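# Close the locker door until it latches

## Task

Swing the locker's door shut so the latch catches and it stays closed without the robot holding it. Flinging the door open fails the task, and so does the robot toppling or being left leaning.

## Robot and tools

ROBOT. A LinearBot: a wheeled base that can drive, slide sideways and spin in place, with a column about 1.75 m high. A carriage rides up and down the column and carries two identical six-joint arms, left and right, each ending in a two-finger gripper. The arm bases sit about 0.57 m + lift_m above the floor, and carriage parts hang about 0.15 m below them. A hand reaches about 0.78 m from its shoulder but only about 0.38 m below its arm base. A hand is about 0.16 m long and 0.1 m wide (0.14 m with fingers open). Parked arm joints 1 to 6: 0, 0.05, 0.05, 1.45, 0, 0. With both parked the robot is about 0.95 m wide and 0.7 m long. Cameras: carriage_camera (fixed, looking forward and about 20 degrees down), left_wrist_camera and right_wrist_camera (each looks out past its fingertips).

FRAMES. Base frame: origin on the floor below the base centre, x forward, y left, z up. The left_hand and right_hand readings are in this frame and mark the point between the finger pads; quat_wxyz gives the hand orientation, with hand z along the fingers and hand y the opening direction. The odometry frame is the base frame at the scene start; base_odometry counts wheel turns only (slip counts as travel); heading is positive to the left, -3.142 to 3.142.

TOOL execute_actions. Arguments: "actions", a list holding zero or one action, and optional "cameras" (list of carriage_camera, left_wrist_camera, right_wrist_camera, or all; omitted or null means all, [] means none). An action may carry "base", "joints", or both; they start together.
- base: exactly one key, each a relative move from where the base last reported itself. translate_m: metres forward (+) or back (-), -2 to 2. strafe_m: metres left (+) or right (-), -2 to 2. rotate_rad: radians, counter-clockwise/left positive, -6.3 to 6.3.
- joints: absolute targets, named individually (not one list), any subset. lift_m 0 to 1 (metres of carriage travel). For each arm (left_ and right_ prefixes): joint1_rad -2.617 to 3.054 (swings arm about vertical, 0 straight ahead, + to the left); joint2_rad 0 to 3.141 (shoulder: 0 upper arm level backward, 1.57 vertical, 3.14 level forward); joint3_rad 0 to 3.141 (elbow: 0 folded, 3.14 straight); joint4_rad -1.57 to 1.57 (wrist pitch, + lifts fingertips); joint5_rad -1.57 to 1.57 (wrist yaw, + turns fingertips right, opposite sense to joint1); joint6_rad -2.094 to 2.094 (roll about finger axis, + clockwise seen from forearm); gripper_m 0 to 0.093 (pad gap in metres). Arm joints move up to 1.8 rad/s (1-3) and 2.7 rad/s (4-6). One action lasts at most 15 s. Anything you omit may still be driving toward its earlier target. An unknown key or out-of-range value rejects the whole call with no motion. An empty list just reports state and images.

wait(seconds 0 to 10): nothing new commanded; returns state and images. zoom_image(camera, region [x0,y0,x1,y1] in pixels, origin top-left, at most 504x504): enlarges part of that camera's latest full image. read_manual(section "licences"): licence texts only. finished_scene(scene 1 or 2): ends that scene irreversibly and reports success; the door must already be latched and stay so. A reply with no tool call ends everything.

RESULTS. base_status and joint_status say how each commanded motion ended: done (for the base, wheels turned the commanded amount even if slipping; a tiny move may stop short yet say done), off_target (resting away from target, maybe still pushing), contact_stop or time_out (old target dropped, holds where it stopped). joint command not followed, with a cause line, means a self-collision check withheld an arm's targets; they may be retried on later actions. on_its_own covers uncommanded parts; held at is the held target, not the position. motor_effort is percent of maximum, with the peak of the last action in brackets; readings are noisy and biased. A drive_wheels value at rest clearly above free driving means the base is still pressing something. Joint torques are noisy and offset. MOTOR HOT warns at 75 °C; at 90 °C an arm is halted 10 s, at 100 °C it goes limp; these appear as OVER-TEMPERATURE FAULT lines and limit_stop_at_motor_heat. ARM HIT means an arm struck the robot hard. Once a call reports a stop, the rest of that reply's motion calls are skipped.

CAUTIONS. Contact stops on base and lift come late or not at all; arms have none and keep pressing, then snap to target when freed. After a blocked drive, back off about 0.2 m (or turn back), repeat if still pressed. Do not reverse into an overhanging edge. Keep arms from pressing or striking each other; if withheld, move that arm clear first, the other later. Tipping risk rises with carriage high, arms outstretched, pulling, or sudden stops; only images show a lean. Stretched arms overheat fast, so don't hold them out long. Hand readings drift at long reach. Push the door gently rather than slamming, and never knock it open. Afterwards release, pull back and leave the door free before finishing.

Each tool is called after "Request:" as name(argument=value, ...) on one line, values as JSON.

## Session

Request:
execute_actions(actions=[])

Scene clock: 0.00 s.
Joint torques (N m, as the arm reports them, + toward a larger angle): no reading
base_odometry: x=+0.000 y=+0.000 heading=+0.000 (m, m, rad; odometry frame)
base_status: not commanded
joint_positions: lift_m=+0.300 left_joint1_rad=+0.021 left_joint2_rad=+0.052 left_joint3_rad=+0.069 left_joint4_rad=+1.498 left_joint5_rad=+0.008 left_joint6_rad=+0.010 left_gripper_m=+0.095 right_joint1_rad=-0.012 right_joint2_rad=+0.075 right_joint3_rad=+0.031 right_joint4_rad=+1.484 right_joint5_rad=+0.002 right_joint6_rad=+0.031 right_gripper_m=+0.095
joint_status: not commanded
motor_effort: lift_m=+15 drive_wheels=+0 (%)
left_hand: x=+0.2886 y=+0.3173 z=+1.3297 quat_wxyz=(+0.999, +0.004, +0.028, +0.015) (m; base frame)
right_hand: x=+0.3107 y=-0.3192 z=+1.3192 quat_wxyz=(+0.998, +0.002, +0.065, +0.010) (m; base frame)
pictures: carriage_camera, left_wrist_camera, right_wrist_camera
Images, in order (width x height): carriage_camera 504x504, left_wrist_camera 504x504, right_wrist_camera 504x504.

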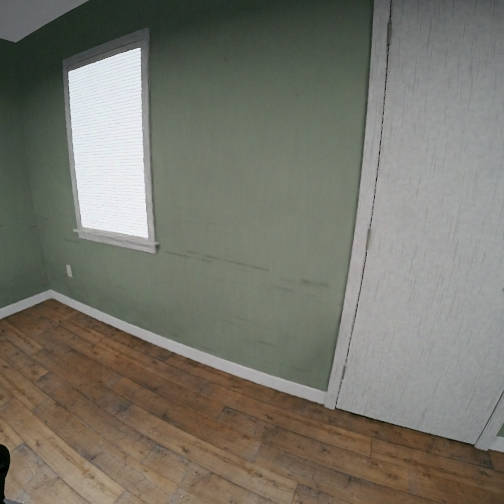

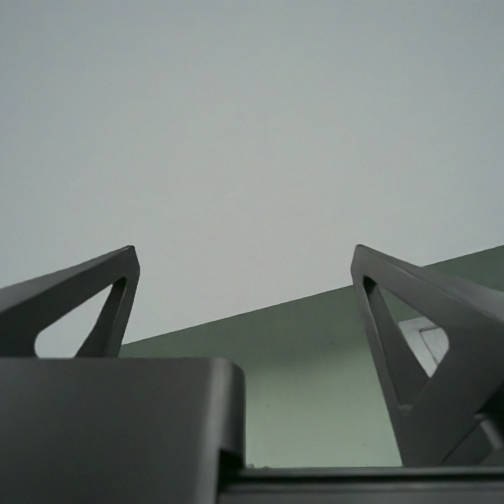

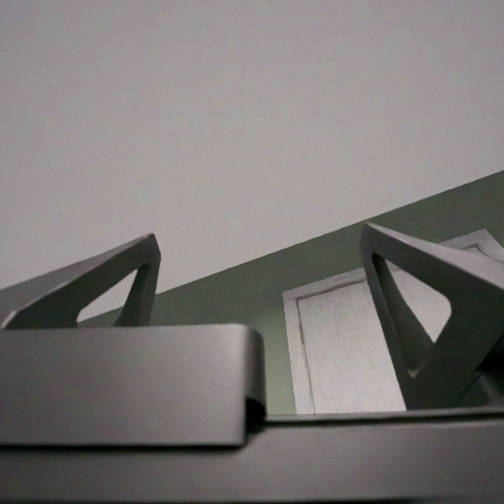

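Look around for the locker.

Request:
execute_actions(actions=[{"base":{"rotate_rad":-1.4}}], cameras=["carriage_camera"])

Request:
execute_actions(actions=[{"base":{"rotate_rad":-1.4}}], cameras=["carriage_camera"])

Request:
execute_actions(actions=[{"base":{"rotate_rad":-1.4}}], cameras=["carriage_camera"])

Scene clock: 5.57 s.
Joint torques (N m, as the arm reports them, + toward a larger angle): left_arm=[-0.21  4.79  6.8  -0.39 -0.01  0.08] | right_arm=[ 0.15  3.73  6.62 -0.14  0.   -0.01]
base_odometry: x=+0.000 y=+0.000 heading=-1.400 (m, m, rad; odometry frame)
base_status: done
joint_positions: lift_m=+0.300 left_joint1_rad=+0.021 left_joint2_rad=+0.052 left_joint3_rad=+0.069 left_joint4_rad=+1.497 left_joint5_rad=+0.008 left_joint6_rad=+0.010 left_gripper_m=+0.095 right_joint1_rad=-0.012 right_joint2_rad=+0.075 right_joint3_rad=+0.031 right_joint4_rad=+1.483 right_joint5_rad=+0.002 right_joint6_rad=+0.031 right_gripper_m=+0.095
joint_status: not commanded
motor_effort: lift_m=+15(15) drive_wheels=+3(7) (%)
left_hand: x=+0.2887 y=+0.3173 z=+1.3297 quat_wxyz=(+0.999, +0.004, +0.028, +0.015) (m; base frame)
right_hand: x=+0.3109 y=-0.3192 z=+1.3192 quat_wxyz=(+0.998, +0.002, +0.065, +0.010) (m; base frame)
pictures: carriage_camera
Images, in order (width x height): carriage_camera 504x504.

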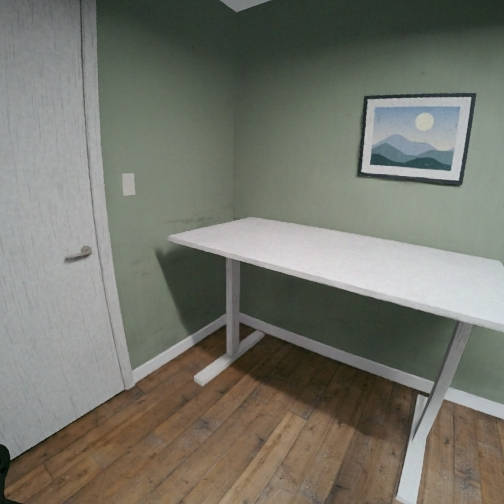

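Scene clock: 8.50 s.
Joint torques (N m, as the arm reports them, + toward a larger angle): left_arm=[-0.31  4.79  6.91 -0.31 -0.02  0.08] | right_arm=[ 0.14  3.75  6.61 -0.18 -0.04  0.02]
base_odometry: x=+0.000 y=+0.000 heading=-2.799 (m, m, rad; odometry frame)
base_status: done
joint_positions: lift_m=+0.300 left_joint1_rad=+0.021 left_joint2_rad=+0.052 left_joint3_rad=+0.069 left_joint4_rad=+1.497 left_joint5_rad=+0.008 left_joint6_rad=+0.010 left_gripper_m=+0.095 right_joint1_rad=-0.012 right_joint2_rad=+0.075 right_joint3_rad=+0.031 right_joint4_rad=+1.483 right_joint5_rad=+0.002 right_joint6_rad=+0.031 right_gripper_m=+0.095
joint_status: not commanded
motor_effort: lift_m=+15(15) drive_wheels=+3(8) (%)
left_hand: x=+0.2889 y=+0.3174 z=+1.3297 quat_wxyz=(+0.999, +0.004, +0.029, +0.015) (m; base frame)
right_hand: x=+0.3109 y=-0.3192 z=+1.3192 quat_wxyz=(+0.998, +0.002, +0.065, +0.010) (m; base frame)
pictures: carriage_camera
Images, in order (width x height): carriage_camera 504x504.

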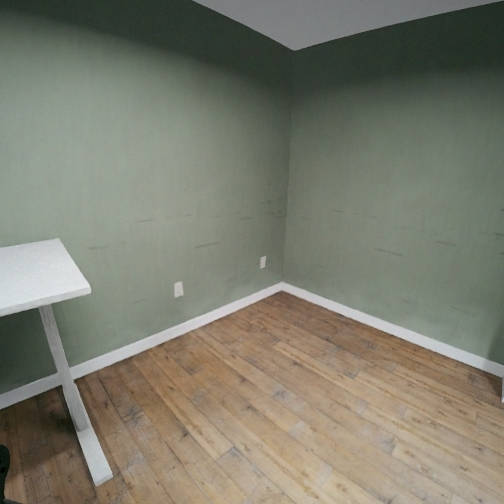

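Scene clock: 11.43 s.
Joint torques (N m, as the arm reports them, + toward a larger angle): left_arm=[-0.3   4.85  6.86 -0.32 -0.03  0.09] | right_arm=[ 0.05  3.63  6.59 -0.17 -0.05  0.  ]
base_odometry: x=+0.000 y=+0.000 heading=+2.084 (m, m, rad; odometry frame)
base_status: done
joint_positions: lift_m=+0.300 left_joint1_rad=+0.021 left_joint2_rad=+0.052 left_joint3_rad=+0.069 left_joint4_rad=+1.496 left_joint5_rad=+0.008 left_joint6_rad=+0.010 left_gripper_m=+0.095 right_joint1_rad=-0.012 right_joint2_rad=+0.075 right_joint3_rad=+0.031 right_joint4_rad=+1.483 right_joint5_rad=+0.002 right_joint6_rad=+0.031 right_gripper_m=+0.095
joint_status: not commanded
motor_effort: lift_m=+15(15) drive_wheels=+3(10) (%)
left_hand: x=+0.2890 y=+0.3174 z=+1.3297 quat_wxyz=(+0.999, +0.004, +0.029, +0.015) (m; base frame)
right_hand: x=+0.3109 y=-0.3192 z=+1.3192 quat_wxyz=(+0.998, +0.002, +0.065, +0.010) (m; base frame)
pictures: carriage_camera
Images, in order (width x height): carriage_camera 504x504.

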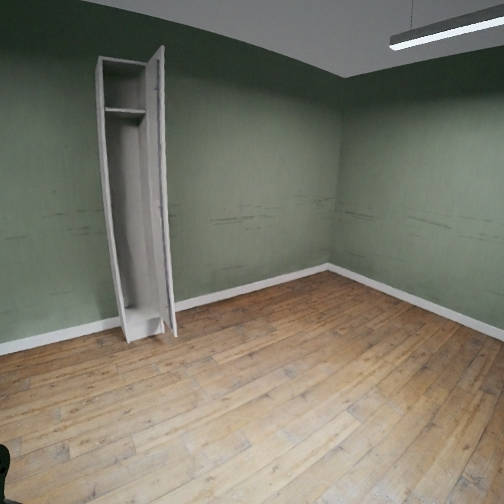

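Request:
execute_actions(actions=[{"base":{"rotate_rad":0.62}}], cameras=[])

Request:
execute_actions(actions=[{"base":{"strafe_m":-0.8}}], cameras=[])

Request:
execute_actions(actions=[{"base":{"translate_m":0.7}}], cameras=["carriage_camera"])

Scene clock: 21.40 s.
Joint torques (N m, as the arm reports them, + toward a larger angle): left_arm=[-0.26  4.77  6.68 -0.37 -0.06  0.1 ] | right_arm=[ 0.1   3.77  6.72 -0.22 -0.02  0.05]
base_odometry: x=+0.000 y=+0.000 heading=+2.703 (m, m, rad; odometry frame)
base_status: done
joint_positions: lift_m=+0.300 left_joint1_rad=+0.021 left_joint2_rad=+0.052 left_joint3_rad=+0.069 left_joint4_rad=+1.496 left_joint5_rad=+0.008 left_joint6_rad=+0.010 left_gripper_m=+0.095 right_joint1_rad=-0.012 right_joint2_rad=+0.075 right_joint3_rad=+0.031 right_joint4_rad=+1.483 right_joint5_rad=+0.002 right_joint6_rad=+0.031 right_gripper_m=+0.095
joint_status: not commanded
motor_effort: lift_m=+15(15) drive_wheels=+6(7) (%)
left_hand: x=+0.2890 y=+0.3174 z=+1.3297 quat_wxyz=(+0.999, +0.004, +0.029, +0.015) (m; base frame)
right_hand: x=+0.3109 y=-0.3192 z=+1.3192 quat_wxyz=(+0.998, +0.002, +0.065, +0.010) (m; base frame)
pictures: none
No camera images: the call's "cameras" was empty. Leave "cameras" out to get every camera's image.

Scene clock: 25.27 s.
Joint torques (N m, as the arm reports them, + toward a larger angle): left_arm=[-0.19  4.87  6.8  -0.33 -0.04  0.07] | right_arm=[ 0.13  3.75  6.62 -0.16  0.    0.04]
base_odometry: x=+0.339 y=+0.724 heading=+2.704 (m, m, rad; odometry frame)
base_status: done
joint_positions: lift_m=+0.300 left_joint1_rad=+0.021 left_joint2_rad=+0.052 left_joint3_rad=+0.069 left_joint4_rad=+1.496 left_joint5_rad=+0.008 left_joint6_rad=+0.010 left_gripper_m=+0.095 right_joint1_rad=-0.012 right_joint2_rad=+0.075 right_joint3_rad=+0.031 right_joint4_rad=+1.484 right_joint5_rad=+0.002 right_joint6_rad=+0.031 right_gripper_m=+0.095
joint_status: not commanded
motor_effort: lift_m=+15(15) drive_wheels=-2(8) (%)
left_hand: x=+0.2890 y=+0.3174 z=+1.3297 quat_wxyz=(+0.999, +0.004, +0.029, +0.015) (m; base frame)
right_hand: x=+0.3108 y=-0.3192 z=+1.3192 quat_wxyz=(+0.998, +0.002, +0.065, +0.010) (m; base frame)
pictures: none
No camera images: the call's "cameras" was empty. Leave "cameras" out to get every camera's image.

Scene clock: 28.90 s.
Joint torques (N m, as the arm reports them, + toward a larger angle): left_arm=[-0.26  4.84  6.91 -0.33 -0.02  0.09] | right_arm=[ 0.09  3.68  6.71 -0.16 -0.03 -0.01]
base_odometry: x=-0.294 y=+1.022 heading=+2.703 (m, m, rad; odometry frame)
base_status: done
joint_positions: lift_m=+0.300 left_joint1_rad=+0.021 left_joint2_rad=+0.052 left_joint3_rad=+0.069 left_joint4_rad=+1.496 left_joint5_rad=+0.008 left_joint6_rad=+0.010 left_gripper_m=+0.095 right_joint1_rad=-0.012 right_joint2_rad=+0.075 right_joint3_rad=+0.031 right_joint4_rad=+1.482 right_joint5_rad=+0.002 right_joint6_rad=+0.031 right_gripper_m=+0.095
joint_status: not commanded
motor_effort: lift_m=+15(15) drive_wheels=-3(12) (%)
left_hand: x=+0.2890 y=+0.3174 z=+1.3297 quat_wxyz=(+0.999, +0.004, +0.029, +0.015) (m; base frame)
right_hand: x=+0.3111 y=-0.3192 z=+1.3192 quat_wxyz=(+0.998, +0.002, +0.066, +0.010) (m; base frame)
pictures: carriage_camera
Images, in order (width x height): carriage_camera 504x504.

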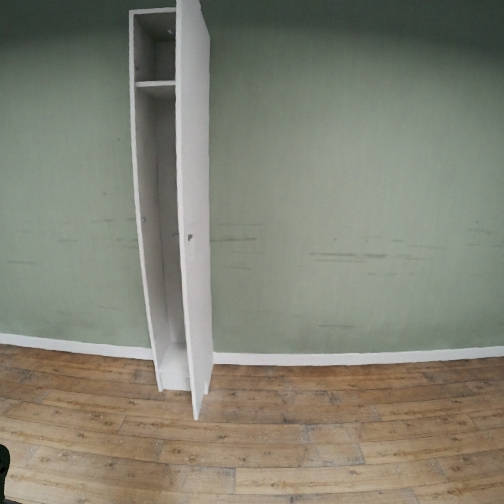

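Request:
zoom_image(camera="carriage_camera", region=[120, 200, 260, 430])

Region (120, 200, 260, 430) of carriage_camera's 504x504 image, scaled by 2.191, with more detail than that image has; it fills the left 307 columns of this view, and the rest is white.

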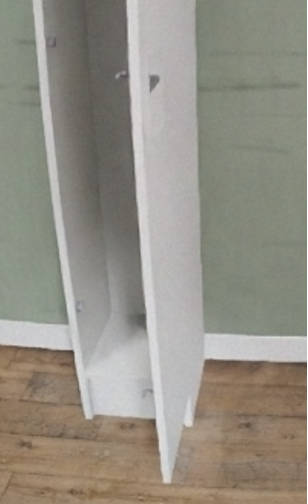

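Request:
execute_actions(actions=[{"joints":{"lift_m":0.1,"left_joint1_rad":0,"left_joint2_rad":1.3,"left_joint3_rad":1.3,"left_joint4_rad":0,"left_gripper_m":0}}], cameras=["carriage_camera"])

Scene clock: 41.10 s.
Joint torques (N m, as the arm reports them, + toward a larger angle): left_arm=[-1.06 -5.92 11.17  2.41 -0.02  0.09] | right_arm=[ 0.09  3.83  6.61 -0.17 -0.02 -0.01]
base_odometry: x=-0.294 y=+1.022 heading=+2.703 (m, m, rad; odometry frame)
base_status: not commanded
joint_positions: lift_m=+0.100 left_joint1_rad=+0.010 left_joint2_rad=+1.291 left_joint3_rad=+1.281 left_joint4_rad=+0.019 left_joint5_rad=+0.008 left_joint6_rad=+0.010 left_gripper_m=+0.001 right_joint1_rad=-0.012 right_joint2_rad=+0.075 right_joint3_rad=+0.031 right_joint4_rad=+1.483 right_joint5_rad=+0.002 right_joint6_rad=+0.031 right_gripper_m=+0.095
joint_status: all done
motor_effort: lift_m=+13(14) drive_wheels=+3(2) (%)
left_hand: x=+0.7133 y=+0.3213 z=+1.1205 quat_wxyz=(+0.710, +0.003, +0.704, +0.004) (m; base frame)
right_hand: x=+0.3110 y=-0.3192 z=+1.1199 quat_wxyz=(+0.998, +0.002, +0.066, +0.010) (m; base frame)
pictures: carriage_camera
camera_calibration (this result's frames):
carriage_camera: T_world_to_cam=[[0.0476695, -0.998415, 0.0299341, -0.0380916], [-0.299029, -0.0428582, -0.953281, 1.11033], [0.953053, 0.0364913, -0.300598, 0.164298], [0, 0, 0, 1]] pos_world=[0.177251, 0.00355999, 1.10898]
Images, in order (width x height): carriage_camera 504x504.

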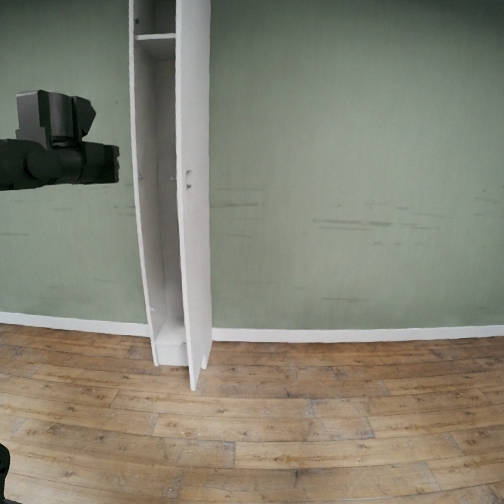

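Request:
execute_actions(actions=[{"base":{"strafe_m":-0.22},"joints":{"lift_m":0.0}}], cameras=[])

Request:
execute_actions(actions=[{"base":{"translate_m":0.5}}], cameras=["carriage_camera","left_wrist_camera"])

Scene clock: 45.87 s.
Joint torques (N m, as the arm reports them, + toward a larger angle): left_arm=[-1.17 -5.67 10.4   2.57 -0.02  0.08] | right_arm=[ 0.07  3.68  6.64 -0.19 -0.05  0.02]
base_odometry: x=-0.201 y=+1.221 heading=+2.703 (m, m, rad; odometry frame)
base_status: done
joint_positions: lift_m=+0.000 left_joint1_rad=+0.010 left_joint2_rad=+1.291 left_joint3_rad=+1.290 left_joint4_rad=+0.008 left_joint5_rad=+0.008 left_joint6_rad=+0.010 left_gripper_m=+0.001 right_joint1_rad=-0.012 right_joint2_rad=+0.075 right_joint3_rad=+0.031 right_joint4_rad=+1.484 right_joint5_rad=+0.001 right_joint6_rad=+0.031 right_gripper_m=+0.095
joint_status: all done
motor_effort: lift_m=+13(13) drive_wheels=-1(7) (%)
left_hand: x=+0.7127 y=+0.3213 z=+1.0222 quat_wxyz=(+0.709, +0.003, +0.705, +0.004) (m; base frame)
right_hand: x=+0.3108 y=-0.3190 z=+1.0199 quat_wxyz=(+0.998, +0.002, +0.065, +0.010) (m; base frame)
pictures: none
No camera images: the call's "cameras" was empty. Leave "cameras" out to get every camera's image.

Scene clock: 48.97 s.
Joint torques (N m, as the arm reports them, + toward a larger angle): left_arm=[-1.11 -5.81 10.26  2.47 -0.03  0.08] | right_arm=[ 0.1   3.57  6.45 -0.17 -0.03 -0.01]
base_odometry: x=-0.654 y=+1.434 heading=+2.703 (m, m, rad; odometry frame)
base_status: done
joint_positions: lift_m=+0.000 left_joint1_rad=+0.010 left_joint2_rad=+1.291 left_joint3_rad=+1.290 left_joint4_rad=+0.008 left_joint5_rad=+0.008 left_joint6_rad=+0.010 left_gripper_m=+0.001 right_joint1_rad=-0.012 right_joint2_rad=+0.075 right_joint3_rad=+0.031 right_joint4_rad=+1.483 right_joint5_rad=+0.001 right_joint6_rad=+0.031 right_gripper_m=+0.095
joint_status: not commanded
motor_effort: lift_m=+13(13) drive_wheels=-3(9) (%)
left_hand: x=+0.7127 y=+0.3213 z=+1.0222 quat_wxyz=(+0.709, +0.003, +0.705, +0.004) (m; base frame)
right_hand: x=+0.3110 y=-0.3190 z=+1.0199 quat_wxyz=(+0.998, +0.002, +0.066, +0.010) (m; base frame)
pictures: carriage_camera, left_wrist_camera
camera_calibration (this result's frames):
carriage_camera: T_world_to_cam=[[0.0476695, -0.998415, 0.0299341, -0.0350978], [-0.299029, -0.0428582, -0.953281, 1.01499], [0.953053, 0.0364913, -0.300598, 0.134235], [0, 0, 0, 1]] pos_world=[0.177251, 0.00355999, 1.00897]
left_wrist_camera: T_world_to_cam=[[-0.0293875, -0.999559, 0.00421272, 0.330218], [-0.566958, 0.0131976, -0.823641, 1.25146], [0.823222, -0.0265932, -0.567096, 0.123112], [0, 0, 0, 1]] pos_world=[0.617879, 0.31683, 1.09917]
Images, in order (width x height): carriage_camera 504x504, left_wrist_camera 504x504.

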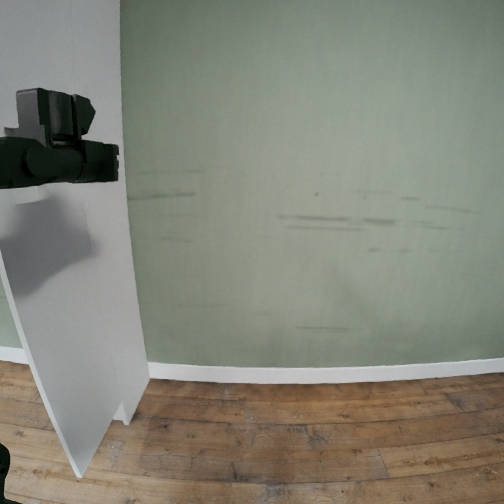

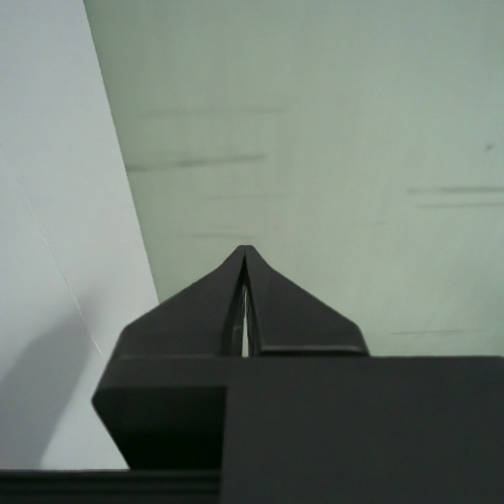

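Request:
execute_actions(actions=[{"base":{"strafe_m":0.3}}], cameras=["carriage_camera","left_wrist_camera"])

Scene clock: 53.40 s.
Joint torques (N m, as the arm reports them, + toward a larger angle): left_arm=[ 0.5  -5.4  10.38  2.56 -0.09  0.06] | right_arm=[ 0.11  3.73  6.56 -0.19  0.02  0.02]
base_odometry: x=-0.782 y=+1.162 heading=+2.702 (m, m, rad; odometry frame)
base_status: done
joint_positions: lift_m=+0.000 left_joint1_rad=-0.009 left_joint2_rad=+1.291 left_joint3_rad=+1.290 left_joint4_rad=+0.008 left_joint5_rad=+0.015 left_joint6_rad=+0.012 left_gripper_m=+0.001 right_joint1_rad=-0.012 right_joint2_rad=+0.075 right_joint3_rad=+0.031 right_joint4_rad=+1.483 right_joint5_rad=+0.001 right_joint6_rad=+0.031 right_gripper_m=+0.095
joint_status: not commanded
motor_effort: lift_m=+13(13) drive_wheels=-1(9) (%)
left_hand: x=+0.7127 y=+0.3119 z=+1.0223 quat_wxyz=(+0.710, +0.013, +0.705, -0.004) (m; base frame)
right_hand: x=+0.3110 y=-0.3190 z=+1.0199 quat_wxyz=(+0.998, +0.002, +0.066, +0.010) (m; base frame)
pictures: carriage_camera, left_wrist_camera
camera_calibration (this result's frames):
carriage_camera: T_world_to_cam=[[0.0476695, -0.998415, 0.0299341, -0.0350978], [-0.299029, -0.0428582, -0.953281, 1.01499], [0.953053, 0.0364913, -0.300598, 0.134235], [0, 0, 0, 1]] pos_world=[0.177251, 0.00355999, 1.00897]
left_wrist_camera: T_world_to_cam=[[-0.0549137, -0.998488, 0.0026251, 0.340331], [-0.566091, 0.0289673, -0.823834, 1.24629], [0.822512, -0.0467258, -0.566826, 0.129466], [0, 0, 0, 1]] pos_world=[0.617715, 0.309764, 1.09923]
Images, in order (width x height): carriage_camera 504x504, left_wrist_camera 504x504.

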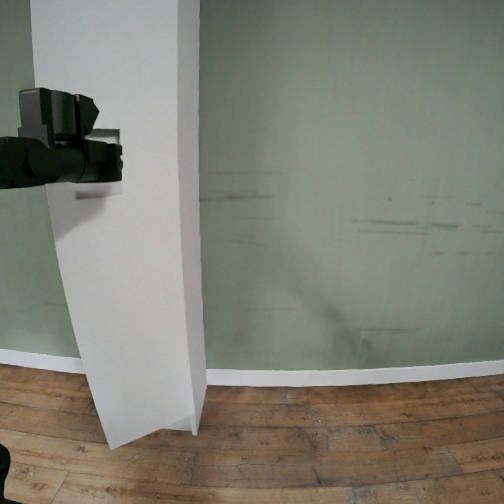

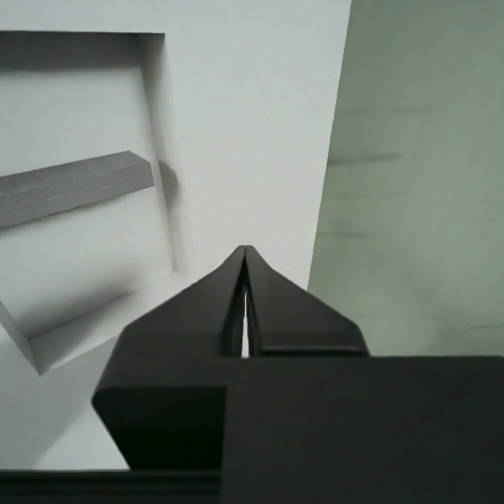

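Request:
execute_actions(actions=[{"base":{"translate_m":0.12}}], cameras=["carriage_camera","left_wrist_camera"])

Scene clock: 57.00 s.
Joint torques (N m, as the arm reports them, + toward a larger angle): left_arm=[ 0.55 -5.03 10.39  2.67 -0.15  0.06] | right_arm=[ 0.07  3.7   6.7  -0.16  0.    0.03]
base_odometry: x=-0.890 y=+1.213 heading=+2.703 (m, m, rad; odometry frame)
base_status: done
joint_positions: lift_m=+0.000 left_joint1_rad=-0.009 left_joint2_rad=+1.286 left_joint3_rad=+1.290 left_joint4_rad=-0.002 left_joint5_rad=+0.018 left_joint6_rad=+0.012 left_gripper_m=+0.001 right_joint1_rad=-0.012 right_joint2_rad=+0.075 right_joint3_rad=+0.031 right_joint4_rad=+1.483 right_joint5_rad=+0.001 right_joint6_rad=+0.031 right_gripper_m=+0.095
joint_status: not commanded
motor_effort: lift_m=+13(13) drive_wheels=-2(8) (%)
left_hand: x=+0.7110 y=+0.3114 z=+1.0221 quat_wxyz=(+0.708, +0.014, +0.706, -0.005) (m; base frame)
right_hand: x=+0.3111 y=-0.3190 z=+1.0199 quat_wxyz=(+0.998, +0.002, +0.066, +0.010) (m; base frame)
pictures: carriage_camera, left_wrist_camera
camera_calibration (this result's frames):
carriage_camera: T_world_to_cam=[[0.0476695, -0.998415, 0.0299341, -0.0350978], [-0.299029, -0.0428582, -0.953281, 1.01499], [0.953053, 0.0364913, -0.300598, 0.134235], [0, 0, 0, 1]] pos_world=[0.177251, 0.00355999, 1.00897]
left_wrist_camera: T_world_to_cam=[[-0.0579482, -0.998316, 0.00282797, 0.341627], [-0.569765, 0.0307462, -0.821232, 1.24458], [0.819762, -0.0492002, -0.570587, 0.137279], [0, 0, 0, 1]] pos_world=[0.616377, 0.30954, 1.09945]
Images, in order (width x height): carriage_camera 504x504, left_wrist_camera 504x504.

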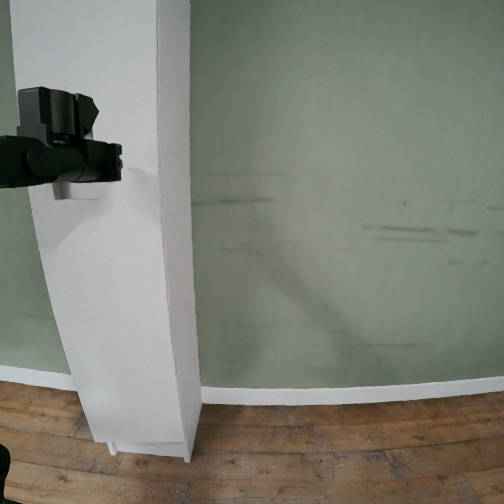

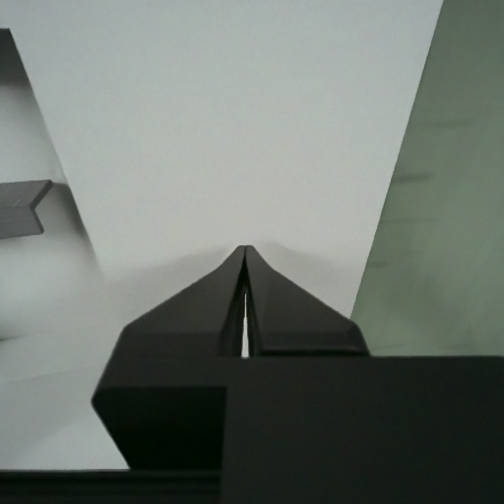

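Request:
execute_actions(actions=[{"base":{"translate_m":-0.03}}], cameras=[])

Request:
execute_actions(actions=[{"base":{"strafe_m":0.1}}], cameras=[])

Request:
execute_actions(actions=[{"base":{"translate_m":0.06}}], cameras=["carriage_camera","left_wrist_camera"])

Scene clock: 60.97 s.
Joint torques (N m, as the arm reports them, + toward a larger angle): left_arm=[ 0.55 -5.33 10.53  2.62 -0.09  0.07] | right_arm=[ 0.08  3.82  6.8  -0.13  0.    0.05]
base_odometry: x=-0.863 y=+1.200 heading=+2.703 (m, m, rad; odometry frame)
base_status: done
joint_positions: lift_m=+0.000 left_joint1_rad=-0.009 left_joint2_rad=+1.286 left_joint3_rad=+1.290 left_joint4_rad=+0.003 left_joint5_rad=+0.015 left_joint6_rad=+0.012 left_gripper_m=+0.001 right_joint1_rad=-0.012 right_joint2_rad=+0.075 right_joint3_rad=+0.031 right_joint4_rad=+1.484 right_joint5_rad=+0.001 right_joint6_rad=+0.031 right_gripper_m=+0.095
joint_status: not commanded
motor_effort: lift_m=+13(13) drive_wheels=-1(9) (%)
left_hand: x=+0.7111 y=+0.3119 z=+1.0232 quat_wxyz=(+0.710, +0.013, +0.705, -0.004) (m; base frame)
right_hand: x=+0.3108 y=-0.3190 z=+1.0199 quat_wxyz=(+0.998, +0.002, +0.065, +0.010) (m; base frame)
pictures: none
No camera images: the call's "cameras" was empty. Leave "cameras" out to get every camera's image.

Scene clock: 62.60 s.
Joint torques (N m, as the arm reports them, + toward a larger angle): left_arm=[ 0.43 -5.05 10.43  2.58 -0.06  0.06] | right_arm=[ 0.11  3.73  6.3  -0.17 -0.02 -0.01]
base_odometry: x=-0.906 y=+1.110 heading=+2.703 (m, m, rad; odometry frame)
base_status: done
joint_positions: lift_m=+0.000 left_joint1_rad=-0.009 left_joint2_rad=+1.286 left_joint3_rad=+1.290 left_joint4_rad=+0.003 left_joint5_rad=+0.014 left_joint6_rad=+0.012 left_gripper_m=+0.001 right_joint1_rad=-0.012 right_joint2_rad=+0.075 right_joint3_rad=+0.031 right_joint4_rad=+1.484 right_joint5_rad=+0.001 right_joint6_rad=+0.031 right_gripper_m=+0.095
joint_status: not commanded
motor_effort: lift_m=+13(13) drive_wheels=+1(9) (%)
left_hand: x=+0.7111 y=+0.3121 z=+1.0232 quat_wxyz=(+0.710, +0.012, +0.705, -0.004) (m; base frame)
right_hand: x=+0.3108 y=-0.3190 z=+1.0199 quat_wxyz=(+0.998, +0.002, +0.065, +0.010) (m; base frame)
pictures: none
No camera images: the call's "cameras" was empty. Leave "cameras" out to get every camera's image.

Scene clock: 63.87 s.
Joint torques (N m, as the arm reports them, + toward a larger angle): left_arm=[ 0.46 -5.08 10.38  2.89 -0.04  0.06] | right_arm=[ 0.04  3.71  6.65 -0.15 -0.02  0.03]
base_odometry: x=-0.960 y=+1.135 heading=+2.703 (m, m, rad; odometry frame)
base_status: done
joint_positions: lift_m=+0.000 left_joint1_rad=-0.009 left_joint2_rad=+1.288 left_joint3_rad=+1.290 left_joint4_rad=-0.019 left_joint5_rad=+0.014 left_joint6_rad=+0.012 left_gripper_m=+0.001 right_joint1_rad=-0.012 right_joint2_rad=+0.075 right_joint3_rad=+0.031 right_joint4_rad=+1.483 right_joint5_rad=+0.001 right_joint6_rad=+0.031 right_gripper_m=+0.095
joint_status: not commanded
motor_effort: lift_m=+13(13) drive_wheels=+2(9) (%)
left_hand: x=+0.7115 y=+0.3121 z=+1.0173 quat_wxyz=(+0.701, +0.012, +0.713, -0.004) (m; base frame)
right_hand: x=+0.3110 y=-0.3190 z=+1.0199 quat_wxyz=(+0.998, +0.002, +0.066, +0.010) (m; base frame)
pictures: carriage_camera, left_wrist_camera
camera_calibration (this result's frames):
carriage_camera: T_world_to_cam=[[0.0476695, -0.998415, 0.0299341, -0.0350978], [-0.299029, -0.0428582, -0.953281, 1.01499], [0.953053, 0.0364913, -0.300598, 0.134235], [0, 0, 0, 1]] pos_world=[0.177251, 0.00355999, 1.00897]
left_wrist_camera: T_world_to_cam=[[-0.0536991, -0.99855, 0.00365655, 0.338591], [-0.58483, 0.0284819, -0.810656, 1.24157], [0.809377, -0.0456699, -0.585511, 0.155683], [0, 0, 0, 1]] pos_world=[0.618284, 0.309847, 1.09641]
Images, in order (width x height): carriage_camera 504x504, left_wrist_camera 504x504.

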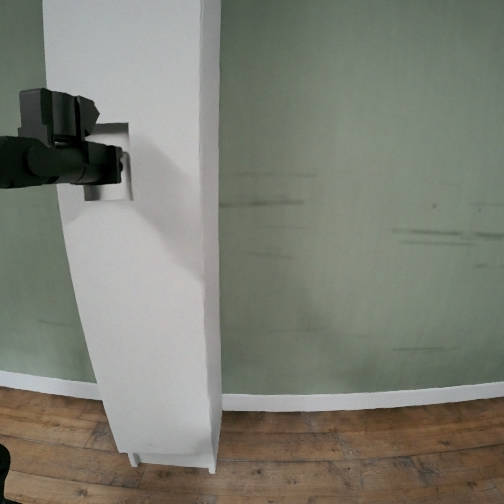

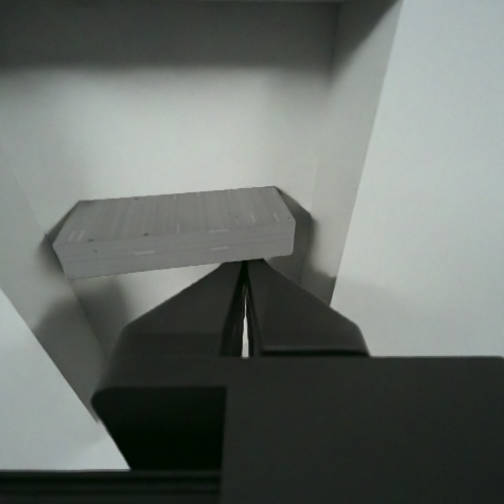

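Request:
execute_actions(actions=[{"base":{"translate_m":0.03}}], cameras=["carriage_camera","left_wrist_camera"])

Scene clock: 67.40 s.
Joint torques (N m, as the arm reports them, + toward a larger angle): left_arm=[ 0.59 -2.03 10.25  3.55 -0.11  0.07] | right_arm=[ 0.21  3.79  6.73 -0.14 -0.02  0.03]
base_odometry: x=-0.987 y=+1.148 heading=+2.704 (m, m, rad; odometry frame)
base_status: done
joint_positions: lift_m=+0.000 left_joint1_rad=-0.009 left_joint2_rad=+1.259 left_joint3_rad=+1.290 left_joint4_rad=-0.083 left_joint5_rad=+0.016 left_joint6_rad=+0.012 left_gripper_m=+0.001 right_joint1_rad=-0.012 right_joint2_rad=+0.075 right_joint3_rad=+0.031 right_joint4_rad=+1.481 right_joint5_rad=+0.001 right_joint6_rad=+0.031 right_gripper_m=+0.095
joint_status: not commanded
motor_effort: lift_m=+14(14) drive_wheels=+4(13) (%)
left_hand: x=+0.7020 y=+0.3119 z=+1.0135 quat_wxyz=(+0.689, +0.013, +0.725, -0.005) (m; base frame)
right_hand: x=+0.3115 y=-0.3190 z=+1.0198 quat_wxyz=(+0.998, +0.002, +0.067, +0.010) (m; base frame)
pictures: carriage_camera, left_wrist_camera
camera_calibration (this result's frames):
carriage_camera: T_world_to_cam=[[0.0476695, -0.998415, 0.0299341, -0.0350968], [-0.299029, -0.0428582, -0.953281, 1.01496], [0.953053, 0.0364913, -0.300598, 0.134225], [0, 0, 0, 1]] pos_world=[0.177251, 0.00355999, 1.00894]
left_wrist_camera: T_world_to_cam=[[-0.0554258, -0.998447, 0.00570005, 0.336962], [-0.612866, 0.0295135, -0.789636, 1.23099], [0.788241, -0.0472595, -0.61355, 0.204848], [0, 0, 0, 1]] pos_world=[0.611637, 0.309789, 1.0958]
Images, in order (width x height): carriage_camera 504x504, left_wrist_camera 504x504.

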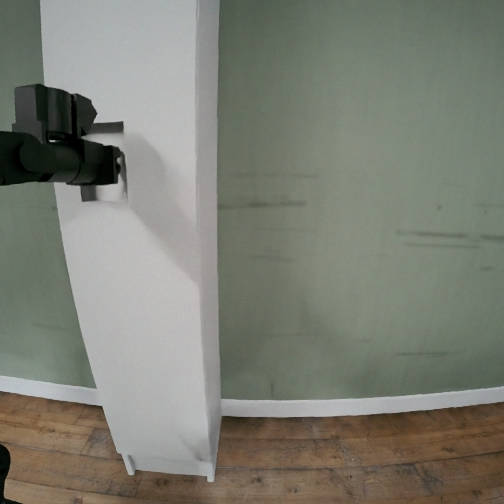

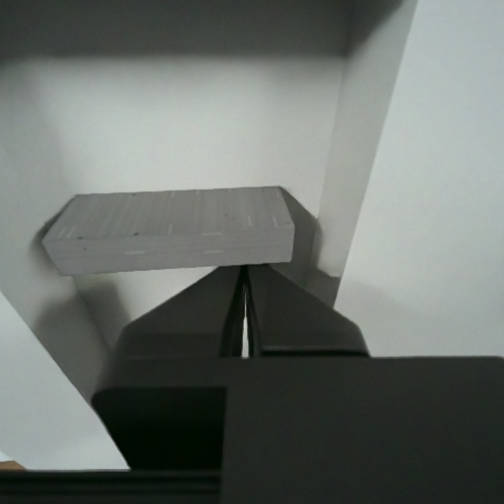

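Pressed firmly. Back off and inspect from the side.

Request:
execute_actions(actions=[{"base":{"translate_m":-0.4}}], cameras=[])

Request:
execute_actions(actions=[{"base":{"strafe_m":0.7},"joints":{"left_joint2_rad":0.05,"left_joint3_rad":0.05,"left_joint4_rad":1.45}}], cameras=["carriage_camera"])

Scene clock: 72.40 s.
Joint torques (N m, as the arm reports them, + toward a larger angle): left_arm=[ 0.71 -5.42 10.19  2.67 -0.09  0.07] | right_arm=[ 0.02  3.74  6.63 -0.22 -0.08  0.04]
base_odometry: x=-0.625 y=+0.978 heading=+2.704 (m, m, rad; odometry frame)
base_status: done
joint_positions: lift_m=+0.000 left_joint1_rad=-0.009 left_joint2_rad=+1.288 left_joint3_rad=+1.290 left_joint4_rad=+0.000 left_joint5_rad=+0.015 left_joint6_rad=+0.012 left_gripper_m=+0.001 right_joint1_rad=-0.012 right_joint2_rad=+0.075 right_joint3_rad=+0.031 right_joint4_rad=+1.483 right_joint5_rad=+0.001 right_joint6_rad=+0.031 right_gripper_m=+0.095
joint_status: not commanded
motor_effort: lift_m=+14(14) drive_wheels=-1(9) (%)
left_hand: x=+0.7116 y=+0.3119 z=+1.0218 quat_wxyz=(+0.708, +0.013, +0.706, -0.005) (m; base frame)
right_hand: x=+0.3109 y=-0.3190 z=+1.0199 quat_wxyz=(+0.998, +0.002, +0.065, +0.010) (m; base frame)
pictures: none
No camera images: the call's "cameras" was empty. Leave "cameras" out to get every camera's image.

Scene clock: 76.03 s.
Joint torques (N m, as the arm reports them, + toward a larger angle): left_arm=[ 0.5   3.28  4.96 -0.09 -0.07  0.08] | right_arm=[ 0.2   3.63  6.56 -0.16 -0.04  0.  ]
base_odometry: x=-0.922 y=+0.344 heading=+2.704 (m, m, rad; odometry frame)
base_status: done
joint_positions: lift_m=+0.000 left_joint1_rad=-0.009 left_joint2_rad=+0.063 left_joint3_rad=+0.072 left_joint4_rad=+1.442 left_joint5_rad=+0.014 left_joint6_rad=+0.012 left_gripper_m=+0.001 right_joint1_rad=-0.012 right_joint2_rad=+0.075 right_joint3_rad=+0.031 right_joint4_rad=+1.483 right_joint5_rad=+0.001 right_joint6_rad=+0.031 right_gripper_m=+0.095
joint_status: all done
motor_effort: lift_m=+14(14) drive_wheels=-2(6) (%)
left_hand: x=+0.3049 y=+0.3158 z=+1.0301 quat_wxyz=(+0.998, +0.008, +0.060, +0.001) (m; base frame)
right_hand: x=+0.3109 y=-0.3190 z=+1.0199 quat_wxyz=(+0.998, +0.002, +0.065, +0.010) (m; base frame)
pictures: carriage_camera
camera_calibration (this result's frames):
carriage_camera: T_world_to_cam=[[0.0476695, -0.998415, 0.0299341, -0.0350968], [-0.299029, -0.0428582, -0.953281, 1.01496], [0.953053, 0.0364913, -0.300598, 0.134225], [0, 0, 0, 1]] pos_world=[0.177251, 0.00355999, 1.00894]
Images, in order (width x height): carriage_camera 504x504.

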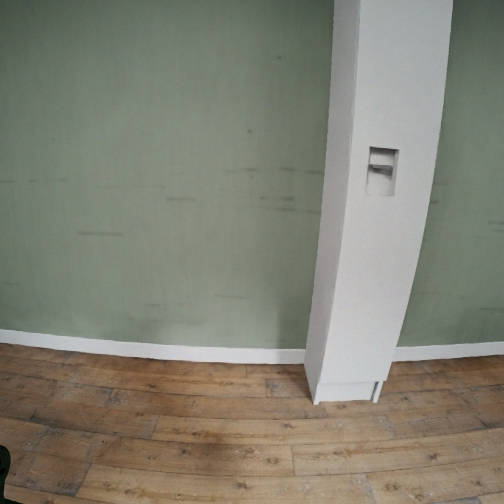

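Appears flush.

Request:
finished_scene(scene=1)

The scene is finished: the task was done.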